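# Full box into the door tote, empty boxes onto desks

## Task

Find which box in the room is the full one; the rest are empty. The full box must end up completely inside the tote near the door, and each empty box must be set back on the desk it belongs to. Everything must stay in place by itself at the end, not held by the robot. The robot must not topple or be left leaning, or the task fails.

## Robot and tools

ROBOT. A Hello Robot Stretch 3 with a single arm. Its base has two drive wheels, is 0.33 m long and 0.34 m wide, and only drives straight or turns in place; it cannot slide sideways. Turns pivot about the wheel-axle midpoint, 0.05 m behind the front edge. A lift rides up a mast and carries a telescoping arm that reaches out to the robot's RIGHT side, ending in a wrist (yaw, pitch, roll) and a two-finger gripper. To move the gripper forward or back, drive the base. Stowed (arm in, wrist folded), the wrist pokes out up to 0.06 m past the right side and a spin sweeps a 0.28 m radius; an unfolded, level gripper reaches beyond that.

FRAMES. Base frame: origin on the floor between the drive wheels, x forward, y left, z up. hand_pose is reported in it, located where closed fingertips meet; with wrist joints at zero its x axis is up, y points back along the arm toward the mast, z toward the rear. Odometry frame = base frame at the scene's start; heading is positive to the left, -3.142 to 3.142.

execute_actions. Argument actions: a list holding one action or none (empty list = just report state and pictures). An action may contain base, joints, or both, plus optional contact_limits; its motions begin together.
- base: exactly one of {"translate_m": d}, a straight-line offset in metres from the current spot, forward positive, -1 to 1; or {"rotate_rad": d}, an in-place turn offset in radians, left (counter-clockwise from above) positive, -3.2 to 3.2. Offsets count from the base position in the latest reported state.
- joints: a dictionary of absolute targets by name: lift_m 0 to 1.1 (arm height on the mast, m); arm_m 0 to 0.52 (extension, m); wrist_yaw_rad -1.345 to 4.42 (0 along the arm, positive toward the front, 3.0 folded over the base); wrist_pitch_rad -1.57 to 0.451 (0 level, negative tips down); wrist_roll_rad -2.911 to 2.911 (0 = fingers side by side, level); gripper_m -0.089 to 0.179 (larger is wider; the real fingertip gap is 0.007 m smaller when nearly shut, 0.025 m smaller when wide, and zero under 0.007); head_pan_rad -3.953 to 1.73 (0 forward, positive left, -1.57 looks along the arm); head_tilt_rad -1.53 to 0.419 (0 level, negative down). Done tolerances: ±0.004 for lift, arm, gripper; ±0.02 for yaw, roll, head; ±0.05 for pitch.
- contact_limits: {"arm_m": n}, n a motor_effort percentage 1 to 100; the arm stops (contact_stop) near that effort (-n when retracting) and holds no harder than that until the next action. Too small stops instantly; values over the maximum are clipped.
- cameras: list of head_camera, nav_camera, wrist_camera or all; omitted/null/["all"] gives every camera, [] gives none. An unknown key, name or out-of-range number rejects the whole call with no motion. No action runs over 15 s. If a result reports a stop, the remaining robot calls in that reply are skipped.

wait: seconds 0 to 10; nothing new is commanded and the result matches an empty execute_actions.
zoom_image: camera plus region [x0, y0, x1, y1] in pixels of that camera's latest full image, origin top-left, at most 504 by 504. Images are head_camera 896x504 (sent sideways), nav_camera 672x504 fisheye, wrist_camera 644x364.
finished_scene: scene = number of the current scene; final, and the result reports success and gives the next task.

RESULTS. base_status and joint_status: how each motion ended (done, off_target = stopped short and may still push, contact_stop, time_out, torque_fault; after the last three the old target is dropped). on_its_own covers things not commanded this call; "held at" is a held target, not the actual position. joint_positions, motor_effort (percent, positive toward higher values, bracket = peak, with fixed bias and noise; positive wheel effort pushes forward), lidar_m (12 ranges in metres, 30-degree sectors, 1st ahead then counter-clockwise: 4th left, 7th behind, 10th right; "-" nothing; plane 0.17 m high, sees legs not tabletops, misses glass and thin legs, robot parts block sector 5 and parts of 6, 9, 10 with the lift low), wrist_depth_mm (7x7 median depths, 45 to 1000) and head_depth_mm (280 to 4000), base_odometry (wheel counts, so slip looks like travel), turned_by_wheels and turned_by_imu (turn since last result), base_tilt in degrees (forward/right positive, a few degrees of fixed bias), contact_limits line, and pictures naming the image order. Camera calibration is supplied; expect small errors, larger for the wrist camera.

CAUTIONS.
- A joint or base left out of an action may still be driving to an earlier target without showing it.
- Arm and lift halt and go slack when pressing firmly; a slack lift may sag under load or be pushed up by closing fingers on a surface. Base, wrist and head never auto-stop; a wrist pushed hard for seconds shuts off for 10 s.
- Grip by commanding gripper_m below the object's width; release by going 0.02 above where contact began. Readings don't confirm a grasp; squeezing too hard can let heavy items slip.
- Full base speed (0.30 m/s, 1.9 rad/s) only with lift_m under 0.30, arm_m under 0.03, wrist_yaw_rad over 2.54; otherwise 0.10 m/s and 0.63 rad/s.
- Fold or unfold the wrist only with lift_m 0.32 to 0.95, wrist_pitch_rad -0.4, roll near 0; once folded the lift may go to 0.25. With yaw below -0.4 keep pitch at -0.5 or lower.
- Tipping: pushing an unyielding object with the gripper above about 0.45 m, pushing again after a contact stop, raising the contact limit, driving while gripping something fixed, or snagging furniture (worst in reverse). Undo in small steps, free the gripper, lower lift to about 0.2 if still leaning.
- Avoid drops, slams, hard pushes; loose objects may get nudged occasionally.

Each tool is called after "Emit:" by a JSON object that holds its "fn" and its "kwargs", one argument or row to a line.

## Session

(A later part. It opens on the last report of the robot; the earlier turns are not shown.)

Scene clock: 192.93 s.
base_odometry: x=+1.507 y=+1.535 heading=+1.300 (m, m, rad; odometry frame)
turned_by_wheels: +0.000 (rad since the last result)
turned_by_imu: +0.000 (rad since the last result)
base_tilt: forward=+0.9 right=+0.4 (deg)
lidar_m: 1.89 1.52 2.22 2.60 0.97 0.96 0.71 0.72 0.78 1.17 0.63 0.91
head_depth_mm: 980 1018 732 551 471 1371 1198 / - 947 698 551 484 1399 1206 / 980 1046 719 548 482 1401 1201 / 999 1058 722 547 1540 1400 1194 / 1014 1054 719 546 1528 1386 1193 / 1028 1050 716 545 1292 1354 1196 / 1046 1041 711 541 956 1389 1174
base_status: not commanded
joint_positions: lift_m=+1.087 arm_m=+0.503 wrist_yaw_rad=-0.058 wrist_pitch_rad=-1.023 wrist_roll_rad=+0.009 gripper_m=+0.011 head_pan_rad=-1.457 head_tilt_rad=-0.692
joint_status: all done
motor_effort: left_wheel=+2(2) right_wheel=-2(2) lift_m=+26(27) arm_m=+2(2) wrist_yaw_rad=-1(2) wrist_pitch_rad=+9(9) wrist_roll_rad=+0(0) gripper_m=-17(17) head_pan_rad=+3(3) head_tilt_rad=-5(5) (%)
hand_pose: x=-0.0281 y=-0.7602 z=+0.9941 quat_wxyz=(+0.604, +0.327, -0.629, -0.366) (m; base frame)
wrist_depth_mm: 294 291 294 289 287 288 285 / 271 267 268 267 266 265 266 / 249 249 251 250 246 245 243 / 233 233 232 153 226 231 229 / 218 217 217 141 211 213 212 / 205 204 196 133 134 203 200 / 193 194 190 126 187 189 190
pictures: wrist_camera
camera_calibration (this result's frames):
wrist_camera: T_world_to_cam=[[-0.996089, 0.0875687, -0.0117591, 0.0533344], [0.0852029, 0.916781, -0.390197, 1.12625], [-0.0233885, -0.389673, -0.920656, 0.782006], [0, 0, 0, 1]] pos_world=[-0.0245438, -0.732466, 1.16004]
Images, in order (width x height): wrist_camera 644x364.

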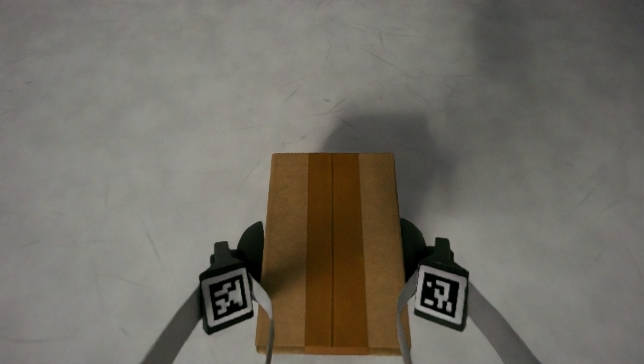

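Emit:
{"fn": "execute_actions", "kwargs": {
  "actions": [
    {"joints":{"lift_m":1.098,"arm_m":0,"wrist_yaw_rad":0.8,"head_pan_rad":0,"head_tilt_rad":-0.9}}
  ],
  "cameras": ["wrist_camera"]
}}

Emit:
{"fn": "execute_actions", "kwargs": {
  "actions": [
    {"base":{"rotate_rad":1.76},"joints":{"lift_m":0.8,"wrist_yaw_rad":1.5,"wrist_pitch_rad":-0.45}}
  ],
  "cameras": ["wrist_camera"]
}}

Emit:
{"fn": "execute_actions", "kwargs": {
  "actions": [
    {"base":{"translate_m":0.45},"joints":{"lift_m":0.29,"wrist_yaw_rad":2.65}}
  ],
  "cameras": ["wrist_camera","nav_camera"]
}}

Scene clock: 198.40 s.
base_odometry: x=+1.507 y=+1.535 heading=+1.300 (m, m, rad; odometry frame)
turned_by_wheels: +0.000 (rad since the last result)
turned_by_imu: +0.000 (rad since the last result)
base_tilt: forward=+0.9 right=+0.3 (deg)
lidar_m: 1.89 1.51 2.23 2.60 0.97 0.96 0.72 0.72 0.78 1.17 0.63 0.91
head_depth_mm: 1673 1926 2011 1677 1441 1272 1127 / 1671 1936 2013 1676 1442 1270 1127 / 1675 1942 2009 1675 1446 1270 1126 / 1692 1944 2015 1683 1439 1268 1125 / 1699 1965 2018 1667 1437 1265 1124 / 1583 1932 1902 1669 1440 1257 1121 / 1432 1539 1993 1667 1440 1258 1125
base_status: not commanded
joint_positions: lift_m=+1.098 arm_m=+0.000 wrist_yaw_rad=+0.800 wrist_pitch_rad=-1.024 wrist_roll_rad=+0.009 gripper_m=+0.011 head_pan_rad=-0.007 head_tilt_rad=-0.889
joint_status: all done
motor_effort: left_wheel=+2(2) right_wheel=-2(2) lift_m=+26(29) arm_m=-3(6) wrist_yaw_rad=+0(2) wrist_pitch_rad=+9(9) wrist_roll_rad=+0(0) gripper_m=-18(18) head_pan_rad=+4(41) head_tilt_rad=-6(23) (%)
hand_pose: x=+0.0593 y=-0.2239 z=+1.0051 quat_wxyz=(+0.701, +0.559, -0.436, -0.082) (m; base frame)
wrist_depth_mm: - - - 313 305 307 298 / - - - 766 283 283 280 / - - - - 277 260 259 / - - - 152 - 247 242 / - - - 142 - - 227 / - - - 133 133 - 231 / - - - 126 - - -
pictures: wrist_camera
camera_calibration (this result's frames):
wrist_camera: T_world_to_cam=[[-0.717566, -0.696392, -0.0117331, -0.0985228], [-0.638153, 0.664118, -0.389497, 0.617015], [0.279035, -0.272002, -0.920953, 1.01179], [0, 0, 0, 1]] pos_world=[0.040728, -0.203172, 1.17098]
Images, in order (width x height): wrist_camera 644x364.

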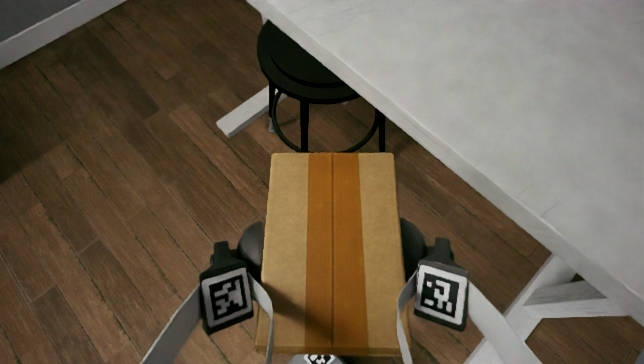

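Scene clock: 202.13 s.
base_odometry: x=+1.507 y=+1.535 heading=+3.060 (m, m, rad; odometry frame)
turned_by_wheels: +1.760 (rad since the last result)
turned_by_imu: +1.738 (rad since the last result)
base_tilt: forward=+0.8 right=+0.3 (deg)
lidar_m: 1.75 0.96 1.15 0.72 1.29 0.78 0.82 0.63 1.90 1.52 2.13 2.61
head_depth_mm: 2241 2413 2010 1675 1448 442 1073 / 2309 2471 2003 1683 1442 1289 1127 / 2364 2491 1999 1684 1436 1263 1131 / 2417 2480 2011 1679 1444 1270 1127 / 2469 2468 1988 1666 1440 1260 1128 / 1577 1742 1897 1674 1439 1268 1126 / 1585 1443 1807 1606 1442 1261 1118
base_status: done
joint_positions: lift_m=+0.800 arm_m=+0.000 wrist_yaw_rad=+1.499 wrist_pitch_rad=-0.506 wrist_roll_rad=+0.009 gripper_m=+0.011 head_pan_rad=-0.007 head_tilt_rad=-0.889
joint_status: wrist_pitch_rad off_target (ended at -0.506, target -0.450); the others done
motor_effort: left_wheel=-3(7) right_wheel=+4(6) lift_m=+22(24) arm_m=-3(3) wrist_yaw_rad=+1(4) wrist_pitch_rad=+20(20) wrist_roll_rad=+0(0) gripper_m=-17(17) head_pan_rad=+4(3) head_tilt_rad=-6(7) (%)
hand_pose: x=+0.1905 y=-0.1608 z=+0.7935 quat_wxyz=(+0.620, +0.597, -0.383, +0.334) (m; base frame)
wrist_depth_mm: - - - - - - - / - - - - - - - / 858 - - - - - - / 871 - - 153 - - - / 943 - - 142 - - - / - - - 133 133 - - / 903 929 928 127 880 966 920
pictures: wrist_camera
camera_calibration (this result's frames):
wrist_camera: T_world_to_cam=[[-0.091546, -0.995492, -0.0248006, -0.119824], [-0.602853, 0.075227, -0.794298, 0.796212], [0.792583, -0.0577637, -0.607022, 0.484985], [0, 0, 0, 1]] pos_world=[0.0846384, -0.151166, 0.923855]
Images, in order (width x height): wrist_camera 644x364.

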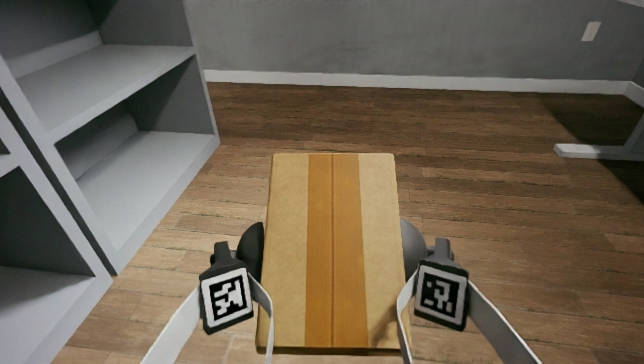

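Scene clock: 207.80 s.
base_odometry: x=+1.059 y=+1.572 heading=+3.060 (m, m, rad; odometry frame)
turned_by_wheels: +0.000 (rad since the last result)
turned_by_imu: +0.001 (rad since the last result)
base_tilt: forward=+0.8 right=+0.4 (deg)
lidar_m: 1.32 1.26 0.64 1.05 0.91 1.17 1.27 1.04 1.99 1.53 1.98 2.17
head_depth_mm: 1857 2099 2004 1665 1442 1260 1126 / 1913 2183 2008 1683 1448 1261 1126 / 1947 2260 1996 1678 1450 1260 1129 / 1991 2252 1998 1684 1452 1270 1122 / 2043 2319 2001 1673 1443 1265 1115 / 2073 2256 1628 1627 1443 1261 1122 / 1137 1308 1266 1575 1381 1263 1119
base_status: done
joint_positions: lift_m=+0.290 arm_m=+0.000 wrist_yaw_rad=+2.649 wrist_pitch_rad=-0.505 wrist_roll_rad=+0.009 gripper_m=+0.011 head_pan_rad=-0.007 head_tilt_rad=-0.890
joint_status: all done
motor_effort: left_wheel=-3(9) right_wheel=+3(6) lift_m=+22(23) arm_m=-3(3) wrist_yaw_rad=+1(2) wrist_pitch_rad=+20(21) wrist_roll_rad=+0(0) gripper_m=-17(17) head_pan_rad=+4(3) head_tilt_rad=-6(6) (%)
hand_pose: x=+0.0794 y=+0.0420 z=+0.2837 quat_wxyz=(+0.339, +0.710, +0.003, +0.618) (m; base frame)
wrist_depth_mm: 835 889 958 663 - - - / 887 945 - 715 980 968 905 / 730 725 694 720 800 821 833 / 628 663 696 153 646 678 670 / 600 577 572 142 540 567 554 / - 493 - 133 134 476 481 / - - - 126 397 418 421
pictures: nav_camera (sideways: a quarter turn counterclockwise sets it upright), wrist_camera
camera_calibration (this result's frames):
nav_camera: T_world_to_cam=[[0.789056, 0.0473786, 0.612492, -0.762911], [0.0439369, -0.998821, 0.02066, 0.0263196], [0.612749, 0.0106092, -0.790207, 0.977017], [0, 0, 0, 1]] pos_world=[0.00215658, 0.0520689, 1.23878]
wrist_camera: T_world_to_cam=[[0.871262, -0.490191, -0.0248189, -0.0384348], [-0.314512, -0.518762, -0.794964, 0.31127], [0.376809, 0.700428, -0.606149, 0.276307], [0, 0, 0, 1]] pos_world=[0.02727, -0.0508984, 0.413977]
Images, in order (width x height): nav_camera 672x504, wrist_camera 644x364.

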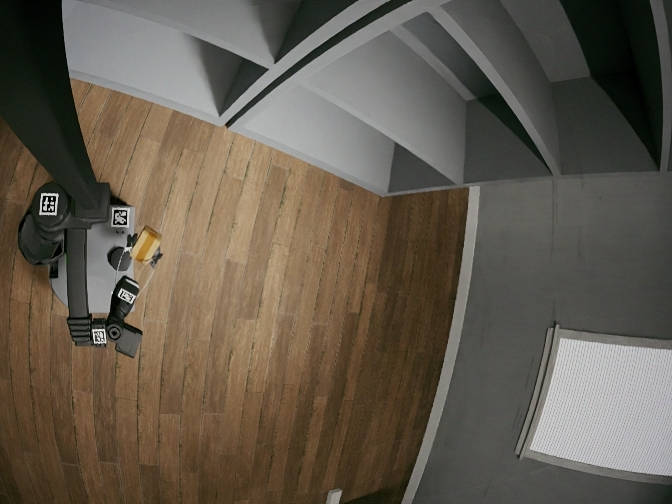

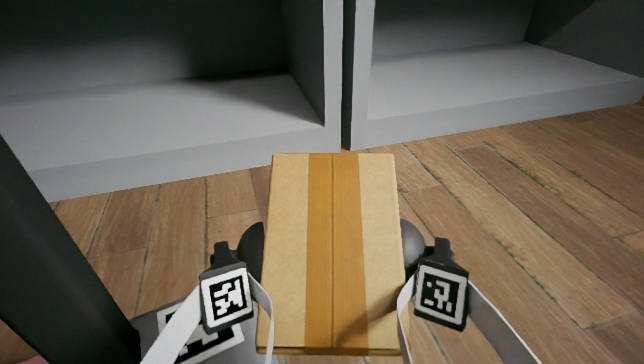

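Emit:
{"fn": "execute_actions", "kwargs": {
  "actions": [
    {"base":{"translate_m":1.0}}
  ],
  "cameras": []
}}

Emit:
{"fn": "execute_actions", "kwargs": {
  "actions": [
    {"base":{"translate_m":0.68}}
  ],
  "cameras": []
}}

Emit:
{"fn": "execute_actions", "kwargs": {
  "actions": [
    {"base":{"rotate_rad":1.4},"joints":{"head_tilt_rad":-0.6}}
  ],
  "cameras": ["wrist_camera","nav_camera"]
}}

Scene clock: 213.10 s.
base_odometry: x=+0.062 y=+1.654 heading=+3.059 (m, m, rad; odometry frame)
turned_by_wheels: +0.000 (rad since the last result)
turned_by_imu: +0.003 (rad since the last result)
base_tilt: forward=+0.8 right=+0.3 (deg)
lidar_m: 1.18 1.33 0.43 0.84 0.79 0.77 2.12 2.23 1.97 1.75 1.41 1.18
head_depth_mm: 997 1138 1332 1568 1445 1272 1131 / 1023 1171 1376 1602 1446 1259 1126 / 1049 1201 1421 1625 1438 1260 1124 / 1072 1237 1470 1636 1440 1261 1124 / 1097 1277 1519 1673 1438 1259 1120 / 1127 1311 1582 1663 1440 1265 1123 / 1160 1354 1633 1667 1433 1262 1071
base_status: done
joint_positions: lift_m=+0.290 arm_m=+0.000 wrist_yaw_rad=+2.649 wrist_pitch_rad=-0.505 wrist_roll_rad=+0.009 gripper_m=+0.011 head_pan_rad=-0.007 head_tilt_rad=-0.890
joint_status: not commanded
motor_effort: left_wheel=-3(8) right_wheel=+2(7) lift_m=+22(22) arm_m=-4(3) wrist_yaw_rad=+0(2) wrist_pitch_rad=+20(20) wrist_roll_rad=+0(0) gripper_m=-18(17) head_pan_rad=+3(2) head_tilt_rad=-5(6) (%)
hand_pose: x=+0.0793 y=+0.0420 z=+0.2837 quat_wxyz=(+0.338, +0.710, +0.003, +0.618) (m; base frame)
wrist_depth_mm: 687 730 793 494 - - - / 755 793 842 536 - - - / 757 746 723 646 847 843 829 / 577 571 573 153 657 667 680 / 491 504 530 142 535 559 558 / - 502 - 133 134 481 469 / - - - 126 408 422 415
pictures: none
No camera images: the call's "cameras" was empty. Leave "cameras" out to get every camera's image.

Scene clock: 217.07 s.
base_odometry: x=-0.615 y=+1.710 heading=+3.059 (m, m, rad; odometry frame)
turned_by_wheels: +0.000 (rad since the last result)
turned_by_imu: +0.002 (rad since the last result)
base_tilt: forward=+0.8 right=+0.4 (deg)
lidar_m: 0.51 0.58 0.95 2.44 0.54 0.51 2.78 2.47 1.90 1.13 0.62 0.52
head_depth_mm: 412 470 550 661 826 1100 1127 / 421 484 568 687 866 1178 1124 / 431 498 586 715 915 1204 1124 / 443 512 608 746 964 1223 1124 / 455 528 630 780 1024 1241 1121 / 466 544 653 814 1089 1263 1119 / 480 562 678 857 1161 1263 1121
base_status: done
joint_positions: lift_m=+0.290 arm_m=+0.000 wrist_yaw_rad=+2.650 wrist_pitch_rad=-0.505 wrist_roll_rad=+0.009 gripper_m=+0.011 head_pan_rad=-0.007 head_tilt_rad=-0.890
joint_status: not commanded
motor_effort: left_wheel=-3(7) right_wheel=+2(7) lift_m=+22(22) arm_m=-3(3) wrist_yaw_rad=+1(1) wrist_pitch_rad=+20(20) wrist_roll_rad=+0(0) gripper_m=-17(17) head_pan_rad=+3(3) head_tilt_rad=-6(6) (%)
hand_pose: x=+0.0792 y=+0.0420 z=+0.2837 quat_wxyz=(+0.338, +0.710, +0.003, +0.618) (m; base frame)
wrist_depth_mm: - - - - 834 574 433 / - - - - 884 591 449 / 892 858 891 894 810 592 468 / 698 691 705 153 654 612 474 / 601 585 589 142 544 558 472 / - 490 - 133 133 478 461 / - - - 126 401 413 413
pictures: none
No camera images: the call's "cameras" was empty. Leave "cameras" out to get every camera's image.

Scene clock: 219.17 s.
base_odometry: x=-0.615 y=+1.710 heading=-1.824 (m, m, rad; odometry frame)
turned_by_wheels: +1.400 (rad since the last result)
turned_by_imu: +1.379 (rad since the last result)
base_tilt: forward=+0.9 right=+0.3 (deg)
lidar_m: 2.40 0.61 0.52 1.35 3.16 2.39 1.72 0.70 0.53 0.51 0.54 0.77
head_depth_mm: 1980 2045 1861 1783 1666 1468 1256 / 2039 2247 2478 2341 1829 1484 1253 / 2060 2261 2534 2268 1818 1487 1260 / 2071 2274 2523 2310 1809 1475 1254 / 2094 2294 2569 2324 1803 1472 1248 / 2097 2308 2601 2323 1788 1473 1243 / 2126 2337 2608 2308 1780 1466 1211
base_status: done
joint_positions: lift_m=+0.290 arm_m=+0.000 wrist_yaw_rad=+2.650 wrist_pitch_rad=-0.505 wrist_roll_rad=+0.009 gripper_m=+0.011 head_pan_rad=-0.007 head_tilt_rad=-0.605
joint_status: all done
motor_effort: left_wheel=-3(10) right_wheel=+3(9) lift_m=+22(22) arm_m=-3(4) wrist_yaw_rad=+1(0) wrist_pitch_rad=+20(20) wrist_roll_rad=+0(0) gripper_m=-18(18) head_pan_rad=+3(3) head_tilt_rad=+1(24) (%)
hand_pose: x=+0.0792 y=+0.0420 z=+0.2837 quat_wxyz=(+0.338, +0.710, +0.003, +0.618) (m; base frame)
wrist_depth_mm: - - - 522 575 639 - / - - - 566 636 - - / 888 866 894 656 698 809 866 / 718 701 711 152 650 669 648 / 594 574 576 141 545 558 560 / - 498 - 133 134 476 472 / - - - 127 404 421 417
pictures: nav_camera (sideways: a quarter turn counterclockwise sets it upright), wrist_camera
camera_calibration (this result's frames):
nav_camera: T_world_to_cam=[[0.585557, 0.0488844, 0.809156, -1.01797], [0.0362558, -0.998761, 0.0341022, 0.00885601], [0.80982, 0.0093678, -0.586604, 0.711003], [0, 0, 0, 1]] pos_world=[0.0199733, 0.0519472, 1.24047]
wrist_camera: T_world_to_cam=[[0.871664, -0.489475, -0.024818, -0.0383296], [-0.314033, -0.518923, -0.795049, 0.311279], [0.376278, 0.700809, -0.606038, 0.276308], [0, 0, 0, 1]] pos_world=[0.0271938, -0.050871, 0.413984]
Images, in order (width x height): nav_camera 672x504, wrist_camera 644x364.

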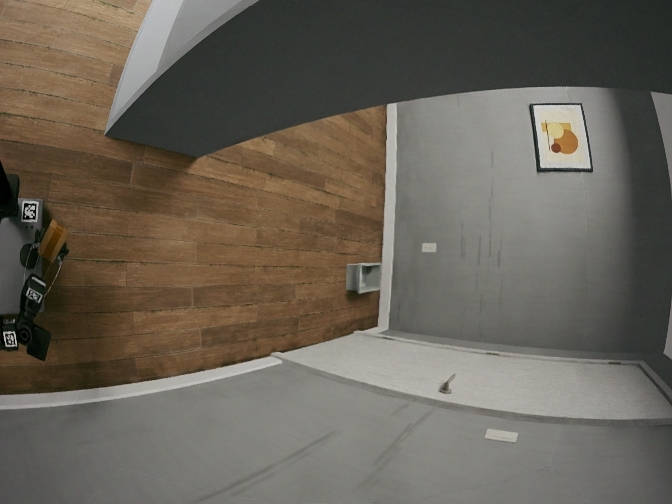

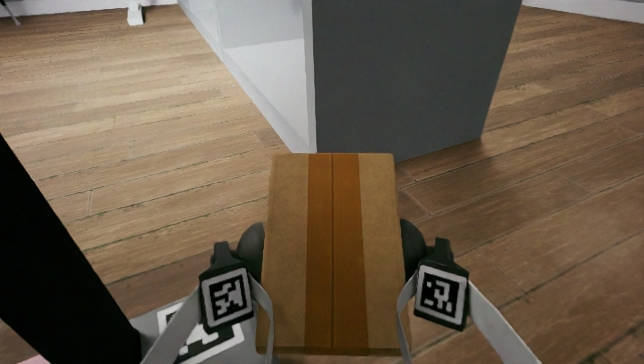

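Emit:
{"fn": "execute_actions", "kwargs": {
  "actions": [
    {"base":{"translate_m":1.0}}
  ],
  "cameras": []
}}

Emit:
{"fn": "execute_actions", "kwargs": {
  "actions": [
    {"base":{"translate_m":0.4},"joints":{"head_tilt_rad":-1.05}}
  ],
  "cameras": []
}}

Emit:
{"fn": "execute_actions", "kwargs": {
  "actions": [
    {"base":{"rotate_rad":1.55},"joints":{"head_pan_rad":-1.57}}
  ],
  "cameras": ["head_camera"]
}}

Emit:
{"fn": "execute_actions", "kwargs": {
  "actions": [
    {"joints":{"lift_m":0.33,"wrist_yaw_rad":1.2}}
  ],
  "cameras": []
}}

Scene clock: 224.53 s.
base_odometry: x=-0.866 y=+0.742 heading=-1.824 (m, m, rad; odometry frame)
turned_by_wheels: +0.000 (rad since the last result)
turned_by_imu: +0.003 (rad since the last result)
base_tilt: forward=+0.8 right=+0.4 (deg)
lidar_m: 1.44 1.51 2.15 1.00 0.52 0.60 1.86 0.76 0.58 0.56 0.57 0.81
head_depth_mm: 1175 1292 1443 1614 1747 1490 1257 / 1190 1303 1446 1632 1757 1449 1255 / 1194 1318 1463 1638 1766 1411 1251 / 1205 1328 1469 1656 1791 1446 1249 / 1207 1339 1487 1688 1809 1479 1246 / 1221 1346 1500 1707 1802 1468 1243 / 1235 1366 1521 1723 1782 1466 1240
base_status: done
joint_positions: lift_m=+0.290 arm_m=+0.000 wrist_yaw_rad=+2.650 wrist_pitch_rad=-0.505 wrist_roll_rad=+0.009 gripper_m=+0.011 head_pan_rad=-0.007 head_tilt_rad=-0.605
joint_status: not commanded
motor_effort: left_wheel=-3(8) right_wheel=+3(7) lift_m=+22(22) arm_m=-4(4) wrist_yaw_rad=+0(0) wrist_pitch_rad=+20(20) wrist_roll_rad=+0(0) gripper_m=-18(17) head_pan_rad=+4(4) head_tilt_rad=+2(2) (%)
hand_pose: x=+0.0792 y=+0.0421 z=+0.2837 quat_wxyz=(+0.338, +0.710, +0.003, +0.618) (m; base frame)
wrist_depth_mm: - - - - - - - / 958 - - - - - - / 796 888 882 879 870 847 842 / 718 689 688 152 651 686 674 / 595 577 575 143 543 557 555 / - 493 - 133 134 481 470 / - - - 126 401 426 413
pictures: none
No camera images: the call's "cameras" was empty. Leave "cameras" out to get every camera's image.

Scene clock: 227.50 s.
base_odometry: x=-0.966 y=+0.354 heading=-1.824 (m, m, rad; odometry frame)
turned_by_wheels: +0.000 (rad since the last result)
turned_by_imu: +0.001 (rad since the last result)
base_tilt: forward=+0.9 right=+0.4 (deg)
lidar_m: 1.04 1.10 1.55 2.31 0.95 0.80 1.93 0.79 0.57 0.56 0.59 0.84
head_depth_mm: 952 1129 1391 1498 1338 1211 1103 / 957 1137 1406 1500 1296 1208 1119 / 970 1153 1438 1447 1300 1209 1116 / 977 1169 1440 1494 1338 1215 1106 / 986 1175 1465 1502 1338 1211 1100 / 997 1194 1487 1503 1345 1212 1100 / 1006 1208 1505 1495 1344 1212 1103
base_status: done
joint_positions: lift_m=+0.290 arm_m=+0.000 wrist_yaw_rad=+2.650 wrist_pitch_rad=-0.505 wrist_roll_rad=+0.009 gripper_m=+0.011 head_pan_rad=-0.007 head_tilt_rad=-1.038
joint_status: all done
motor_effort: left_wheel=-3(7) right_wheel=+3(7) lift_m=+22(22) arm_m=-4(4) wrist_yaw_rad=+0(0) wrist_pitch_rad=+20(20) wrist_roll_rad=+0(0) gripper_m=-17(17) head_pan_rad=+4(3) head_tilt_rad=-7(34) (%)
hand_pose: x=+0.0792 y=+0.0421 z=+0.2837 quat_wxyz=(+0.338, +0.710, +0.003, +0.618) (m; base frame)
wrist_depth_mm: - - - - - - 805 / - - - - - - 832 / 906 925 874 890 865 853 805 / 707 706 695 153 651 676 653 / 601 576 569 141 543 554 546 / - 493 - 133 134 476 474 / - - - 126 400 413 412
pictures: none
No camera images: the call's "cameras" was empty. Leave "cameras" out to get every camera's image.

Scene clock: 229.70 s.
base_odometry: x=-0.966 y=+0.354 heading=-0.274 (m, m, rad; odometry frame)
turned_by_wheels: +1.550 (rad since the last result)
turned_by_imu: +1.527 (rad since the last result)
base_tilt: forward=+0.9 right=+0.4 (deg)
lidar_m: 2.43 0.96 0.80 2.02 0.80 0.57 0.56 0.59 0.82 1.04 1.09 1.52
head_depth_mm: 961 1136 1400 1496 1343 1210 1101 / 965 1147 1422 1492 1318 1212 - / 976 1160 1437 1451 1317 1227 - / 987 1176 1451 1498 1331 1244 - / 992 1182 1472 1492 1334 1208 1099 / 1003 1203 1491 1503 1338 1214 1107 / 1008 1208 1506 1489 1338 1210 1106
base_status: done
joint_positions: lift_m=+0.290 arm_m=+0.000 wrist_yaw_rad=+2.650 wrist_pitch_rad=-0.504 wrist_roll_rad=+0.009 gripper_m=+0.011 head_pan_rad=-1.563 head_tilt_rad=-1.038
joint_status: all done
motor_effort: left_wheel=-3(9) right_wheel=+3(7) lift_m=+22(22) arm_m=-3(3) wrist_yaw_rad=+0(1) wrist_pitch_rad=+20(20) wrist_roll_rad=+0(0) gripper_m=-17(18) head_pan_rad=-3(41) head_tilt_rad=-6(7) (%)
hand_pose: x=+0.0792 y=+0.0421 z=+0.2838 quat_wxyz=(+0.338, +0.710, +0.003, +0.618) (m; base frame)
wrist_depth_mm: - - - 775 861 - - / - - - 868 948 - - / 895 900 899 864 829 852 846 / 699 713 693 153 648 685 676 / 593 577 572 143 537 562 553 / - 483 - 133 134 483 476 / - - - 126 402 416 422
pictures: head_camera (sideways: a quarter turn clockwise sets it upright)
camera_calibration (this result's frames):
head_camera: T_world_to_cam=[[-0.0520763, 0.859022, -0.509283, 0.679396], [0.998392, 0.0562126, -0.00727426, 0.0101672], [0.0223794, -0.508843, -0.860569, 1.08426], [0, 0, 0, 1]] pos_world=[0.000964427, -0.0324687, 1.27916]
Images, in order (width x height): head_camera 896x504.

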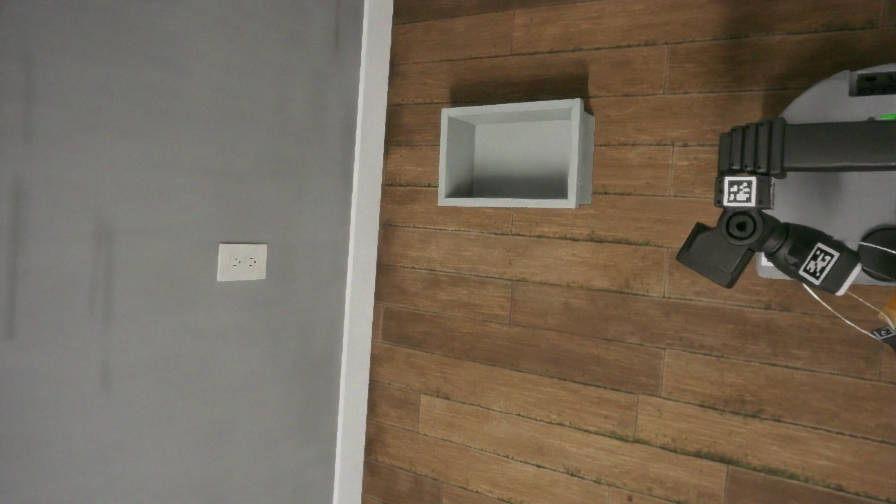

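Scene clock: 231.43 s.
base_odometry: x=-0.966 y=+0.354 heading=-0.274 (m, m, rad; odometry frame)
turned_by_wheels: +0.000 (rad since the last result)
turned_by_imu: +0.000 (rad since the last result)
base_tilt: forward=+0.8 right=+0.4 (deg)
lidar_m: 2.42 0.96 0.80 2.03 0.80 0.57 0.56 0.59 0.82 1.04 1.09 1.52
head_depth_mm: 960 1140 1403 1495 1337 1209 1100 / 965 1151 1419 1493 1313 1218 - / 975 1160 1436 1445 1316 1246 - / 986 1167 1455 1498 1335 1251 - / 992 1188 1474 1503 1341 1194 1104 / 1004 1203 1490 1495 1342 1179 1101 / 1011 1211 1518 1504 1336 1206 1102
base_status: not commanded
joint_positions: lift_m=+0.330 arm_m=+0.000 wrist_yaw_rad=+1.202 wrist_pitch_rad=-0.503 wrist_roll_rad=+0.009 gripper_m=+0.011 head_pan_rad=-1.563 head_tilt_rad=-1.038
joint_status: all done
motor_effort: left_wheel=-3(3) right_wheel=+2(3) lift_m=+26(27) arm_m=-3(3) wrist_yaw_rad=-1(4) wrist_pitch_rad=+20(20) wrist_roll_rad=+0(0) gripper_m=-17(18) head_pan_rad=-3(3) head_tilt_rad=-7(7) (%)
hand_pose: x=+0.1771 y=-0.2222 z=+0.3238 quat_wxyz=(+0.663, +0.533, -0.468, +0.239) (m; base frame)
wrist_depth_mm: - - - - - 948 762 / - - - - - - 755 / - 964 944 978 910 901 768 / 762 744 758 152 717 754 749 / 648 619 630 142 605 613 607 / 542 542 500 132 134 519 514 / 468 458 454 126 444 461 460
pictures: none
No camera images: the call's "cameras" was empty. Leave "cameras" out to get every camera's image.

Emit:
{"fn": "execute_actions", "kwargs": {
  "actions": [
    {"base":{"translate_m":-0.14},"joints":{"arm_m":0.37,"wrist_yaw_rad":0,"wrist_pitch_rad":-1.0,"lift_m":0.31}}
  ],
  "cameras": ["head_camera","wrist_camera"]
}}

Scene clock: 235.60 s.
base_odometry: x=-1.101 y=+0.392 heading=-0.275 (m, m, rad; odometry frame)
turned_by_wheels: +0.000 (rad since the last result)
turned_by_imu: +0.000 (rad since the last result)
base_tilt: forward=+0.8 right=+0.4 (deg)
lidar_m: 2.45 0.97 0.88 1.55 0.61 0.43 0.42 0.44 0.62 1.04 1.08 1.52
head_depth_mm: 954 1132 1394 1449 1315 1206 1103 / 963 1152 1413 1495 1335 1209 - / 972 1153 1424 1562 1303 1210 - / 977 1163 1451 1498 1321 1211 - / 989 1181 1466 1500 1337 1212 1107 / 999 1192 1474 1501 1333 1208 1103 / 1005 1203 1501 1495 1342 1209 1101
base_status: done
joint_positions: lift_m=+0.310 arm_m=+0.370 wrist_yaw_rad=+0.000 wrist_pitch_rad=-1.023 wrist_roll_rad=+0.009 gripper_m=+0.011 head_pan_rad=-1.563 head_tilt_rad=-1.038
joint_status: all done
motor_effort: left_wheel=-2(7) right_wheel=+3(3) lift_m=+22(23) arm_m=+3(2) wrist_yaw_rad=+0(4) wrist_pitch_rad=+9(19) wrist_roll_rad=+0(0) gripper_m=-18(18) head_pan_rad=-3(3) head_tilt_rad=-7(7) (%)
hand_pose: x=-0.0216 y=-0.6274 z=+0.2174 quat_wxyz=(+0.614, +0.345, -0.619, -0.348) (m; base frame)
wrist_depth_mm: 511 506 503 498 492 489 485 / 492 492 498 490 474 474 471 / 447 454 453 336 439 448 446 / 420 419 350 152 301 412 408 / 393 394 291 141 263 383 384 / 373 370 261 133 134 368 363 / 346 348 257 127 238 344 344
pictures: head_camera (sideways: a quarter turn clockwise sets it upright), wrist_camera
camera_calibration (this result's frames):
head_camera: T_world_to_cam=[[-0.0518607, 0.859035, -0.509283, 0.679395], [0.998406, 0.0559621, -0.00727426, 0.0101671], [0.0222517, -0.508848, -0.860569, 1.08426], [0, 0, 0, 1]] pos_world=[0.000956279, -0.0324674, 1.27916]
wrist_camera: T_world_to_cam=[[-0.999497, 0.0294544, -0.0117567, 0.00257374], [0.0317068, 0.920189, -0.390188, 0.701809], [-0.000674399, -0.390365, -0.92066, 0.118825], [0, 0, 0, 1]] pos_world=[-0.0195995, -0.599487, 0.383265]
Images, in order (width x height): head_camera 896x504, wrist_camera 644x364.

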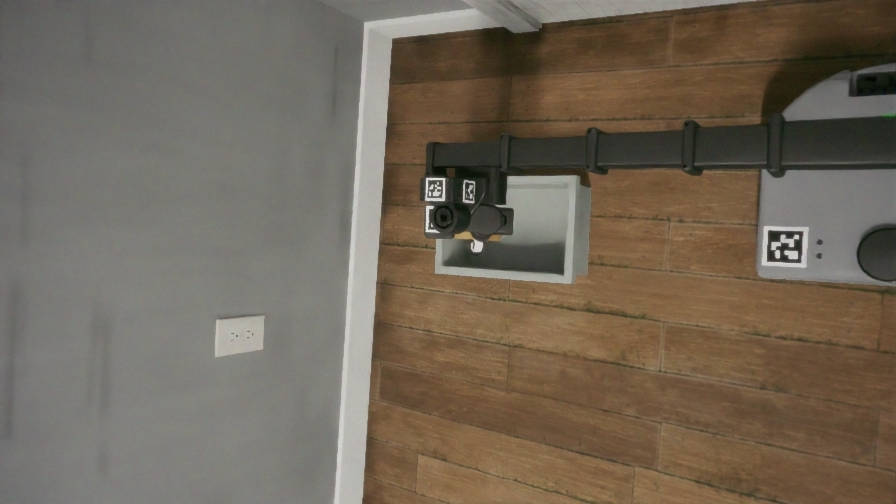

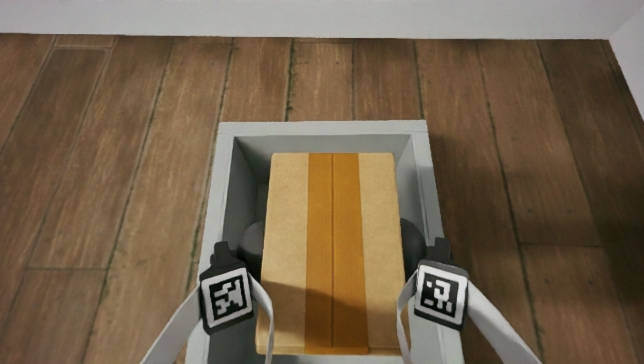

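Emit:
{"fn": "execute_actions", "kwargs": {
  "actions": [
    {"joints":{"lift_m":0.14}}
  ],
  "cameras": ["head_camera","wrist_camera"]
}}

Scene clock: 238.13 s.
base_odometry: x=-1.101 y=+0.392 heading=-0.275 (m, m, rad; odometry frame)
turned_by_wheels: +0.000 (rad since the last result)
turned_by_imu: +0.000 (rad since the last result)
base_tilt: forward=+0.9 right=+0.4 (deg)
lidar_m: 2.45 0.97 0.88 1.54 0.60 0.43 0.42 0.44 0.62 1.04 1.08 1.52
head_depth_mm: 955 1133 1389 1442 1312 1208 1103 / 965 1147 1413 1487 1334 1207 - / 969 1156 1423 1495 1321 1224 - / 977 1167 1444 1496 1288 1215 - / 989 1181 1460 1503 1339 1216 1105 / 997 1198 1482 1499 1344 1211 1103 / 1005 1204 1511 1500 1349 1206 1106
base_status: not commanded
joint_positions: lift_m=+0.140 arm_m=+0.370 wrist_yaw_rad=+0.000 wrist_pitch_rad=-1.024 wrist_roll_rad=+0.009 gripper_m=+0.011 head_pan_rad=-1.563 head_tilt_rad=-1.038
joint_status: all done
motor_effort: left_wheel=-3(2) right_wheel=+3(2) lift_m=+22(21) arm_m=+2(3) wrist_yaw_rad=+0(0) wrist_pitch_rad=+9(9) wrist_roll_rad=+0(0) gripper_m=-18(17) head_pan_rad=-4(4) head_tilt_rad=-7(6) (%)
hand_pose: x=-0.0216 y=-0.6271 z=+0.0472 quat_wxyz=(+0.614, +0.345, -0.619, -0.348) (m; base frame)
wrist_depth_mm: 296 153 196 197 197 147 290 / 266 151 233 238 231 147 261 / 117 151 245 249 245 148 114 / 112 151 232 152 226 148 105 / 112 149 214 142 208 148 100 / 111 150 200 133 133 139 99 / 111 140 189 127 188 139 99
pictures: head_camera (sideways: a quarter turn clockwise sets it upright), wrist_camera
camera_calibration (this result's frames):
head_camera: T_world_to_cam=[[-0.0518607, 0.859035, -0.509283, 0.679395], [0.998406, 0.0559621, -0.00727426, 0.0101671], [0.0222517, -0.508848, -0.860569, 1.08426], [0, 0, 0, 1]] pos_world=[0.000956279, -0.0324674, 1.27916]
wrist_camera: T_world_to_cam=[[-0.999497, 0.0294686, -0.0117233, 0.000573737], [0.0317077, 0.920628, -0.389152, 0.635433], [-0.000674937, -0.389327, -0.921099, -0.0370192], [0, 0, 0, 1]] pos_world=[-0.0195996, -0.599427, 0.213188]
Images, in order (width x height): head_camera 896x504, wrist_camera 644x364.

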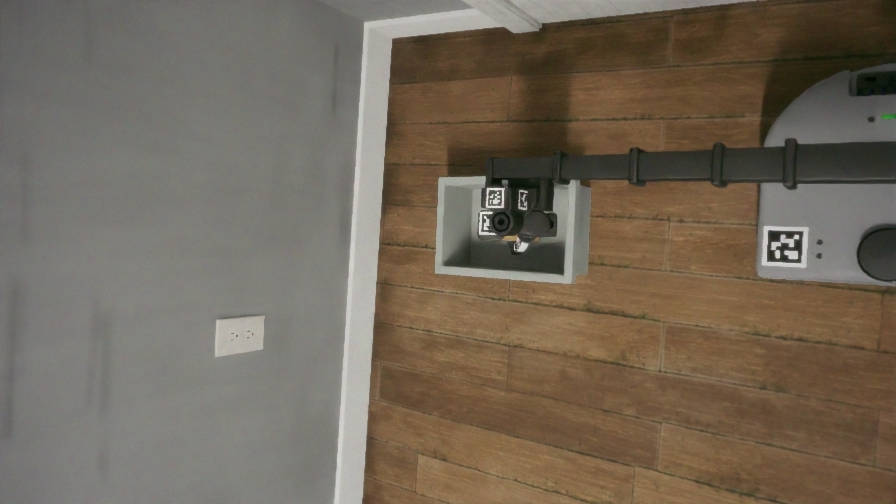

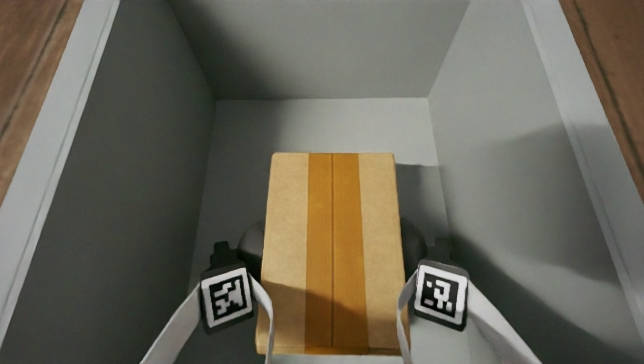

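Depths match the +0.025 lift case; lower 0.022.

Emit:
{"fn": "execute_actions", "kwargs": {
  "actions": [
    {"joints":{"lift_m":0.118}}
  ],
  "cameras": []
}}

Emit:
{"fn": "execute_actions", "kwargs": {
  "actions": [
    {"joints":{"gripper_m":0.095}}
  ],
  "cameras": []
}}

Emit:
{"fn": "execute_actions", "kwargs": {
  "actions": [
    {"joints":{"lift_m":0.25}}
  ],
  "cameras": ["wrist_camera"]
}}

Scene clock: 239.40 s.
base_odometry: x=-1.101 y=+0.392 heading=-0.275 (m, m, rad; odometry frame)
turned_by_wheels: +0.000 (rad since the last result)
turned_by_imu: +0.000 (rad since the last result)
base_tilt: forward=+0.8 right=+0.4 (deg)
lidar_m: 2.45 0.97 0.88 1.55 0.61 0.43 0.42 0.44 0.62 1.04 1.08 1.51
head_depth_mm: 955 1134 1397 1447 1318 1204 1105 / 964 1144 1410 1496 1340 1209 - / 970 1155 1432 1502 1299 1223 - / 979 1171 1441 1500 1298 1211 - / 987 1186 1468 1496 1341 1210 1108 / 996 1193 1487 1495 1340 1209 1108 / 1006 1206 1503 1500 1328 1204 1102
base_status: not commanded
joint_positions: lift_m=+0.118 arm_m=+0.370 wrist_yaw_rad=+0.000 wrist_pitch_rad=-1.025 wrist_roll_rad=+0.009 gripper_m=+0.011 head_pan_rad=-1.563 head_tilt_rad=-1.038
joint_status: all done
motor_effort: left_wheel=-3(2) right_wheel=+3(3) lift_m=+22(25) arm_m=+2(2) wrist_yaw_rad=-1(0) wrist_pitch_rad=+9(9) wrist_roll_rad=+0(0) gripper_m=-17(17) head_pan_rad=-2(3) head_tilt_rad=-7(6) (%)
hand_pose: x=-0.0216 y=-0.6271 z=+0.0252 quat_wxyz=(+0.614, +0.345, -0.619, -0.348) (m; base frame)
wrist_depth_mm: 113 153 196 196 196 147 103 / 113 151 230 234 229 148 98 / 112 151 223 223 220 148 99 / 112 151 210 153 203 149 99 / 111 150 195 141 192 148 99 / 111 150 178 133 134 139 99 / 111 140 171 127 168 140 100
pictures: none
No camera images: the call's "cameras" was empty. Leave "cameras" out to get every camera's image.

Scene clock: 240.73 s.
base_odometry: x=-1.101 y=+0.392 heading=-0.275 (m, m, rad; odometry frame)
turned_by_wheels: +0.000 (rad since the last result)
turned_by_imu: +0.000 (rad since the last result)
base_tilt: forward=+0.9 right=+0.4 (deg)
lidar_m: 2.44 0.97 0.88 1.54 0.61 0.43 0.42 0.44 0.62 1.04 1.08 1.52
head_depth_mm: 954 1136 1389 1449 1317 1212 1101 / 960 1146 1411 1504 1336 1216 - / 972 1151 1426 1492 1302 1230 - / 983 1168 1439 1495 1301 1211 - / 990 1178 1462 1496 1340 1207 1101 / 996 1196 1487 1497 1336 1209 1105 / 1007 1204 1506 1497 1334 1214 1108
base_status: not commanded
joint_positions: lift_m=+0.118 arm_m=+0.370 wrist_yaw_rad=+0.000 wrist_pitch_rad=-1.014 wrist_roll_rad=+0.009 gripper_m=+0.095 head_pan_rad=-1.563 head_tilt_rad=-1.038
joint_status: all done
motor_effort: left_wheel=-2(2) right_wheel=+3(2) lift_m=+22(22) arm_m=+2(3) wrist_yaw_rad=+0(1) wrist_pitch_rad=+5(9) wrist_roll_rad=+0(0) gripper_m=+0(79) head_pan_rad=-3(4) head_tilt_rad=-7(7) (%)
hand_pose: x=-0.0216 y=-0.6295 z=+0.0264 quat_wxyz=(+0.616, +0.342, -0.620, -0.345) (m; base frame)
wrist_depth_mm: 112 152 194 193 193 147 106 / 112 151 236 233 230 147 98 / 112 151 229 227 224 148 98 / 112 149 210 155 207 149 99 / 112 149 197 145 192 148 99 / 111 140 181 137 138 131 99 / 111 139 172 130 169 162 100
pictures: none
No camera images: the call's "cameras" was empty. Leave "cameras" out to get every camera's image.

Scene clock: 242.77 s.
base_odometry: x=-1.101 y=+0.392 heading=-0.275 (m, m, rad; odometry frame)
turned_by_wheels: +0.000 (rad since the last result)
turned_by_imu: +0.000 (rad since the last result)
base_tilt: forward=+0.8 right=+0.3 (deg)
lidar_m: 2.45 0.97 0.88 1.54 0.61 0.43 0.42 0.44 0.62 1.03 1.08 1.51
head_depth_mm: 955 1133 1393 1445 1316 1208 1105 / 963 1144 1415 1495 1339 1213 - / 969 1160 1429 1557 1296 1212 - / 980 1171 1447 1521 1319 1207 - / 987 1178 1465 1501 1340 1209 1105 / 997 1191 1477 1502 1343 1207 1102 / 1003 1208 1508 1503 1341 1213 1100
base_status: not commanded
joint_positions: lift_m=+0.250 arm_m=+0.370 wrist_yaw_rad=+0.000 wrist_pitch_rad=-1.013 wrist_roll_rad=+0.009 gripper_m=+0.095 head_pan_rad=-1.563 head_tilt_rad=-1.038
joint_status: all done
motor_effort: left_wheel=-3(2) right_wheel=+3(2) lift_m=+24(22) arm_m=+2(2) wrist_yaw_rad=+0(0) wrist_pitch_rad=+5(5) wrist_roll_rad=+0(0) gripper_m=+0(1) head_pan_rad=-4(3) head_tilt_rad=-7(7) (%)
hand_pose: x=-0.0216 y=-0.6297 z=+0.1584 quat_wxyz=(+0.616, +0.342, -0.621, -0.345) (m; base frame)
wrist_depth_mm: 462 459 455 453 448 448 448 / 424 420 416 410 402 413 410 / 389 391 281 293 267 376 373 / 364 358 295 343 300 353 348 / 338 334 322 282 321 331 329 / 313 317 308 261 307 312 309 / 298 292 282 251 285 192 290
pictures: wrist_camera
camera_calibration (this result's frames):
wrist_camera: T_world_to_cam=[[-0.999497, 0.0293363, -0.0120578, 0.00192385], [0.0317104, 0.916172, -0.399529, 0.679934], [-0.00067369, -0.39971, -0.916641, 0.0571127], [0, 0, 0, 1]] pos_world=[-0.0195997, -0.600165, 0.324029]
Images, in order (width x height): wrist_camera 644x364.

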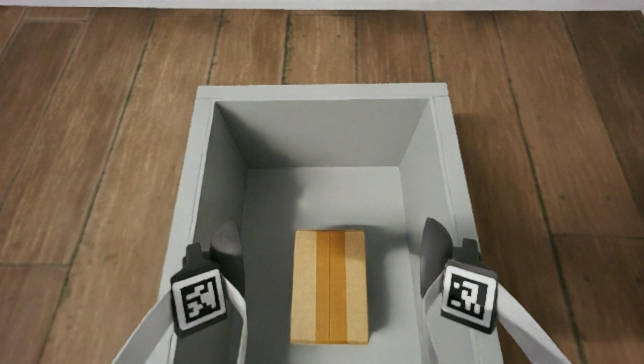

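Emit:
{"fn": "finished_scene", "kwargs": {
  "scene": 1
}}

The scene is finished: the task was done.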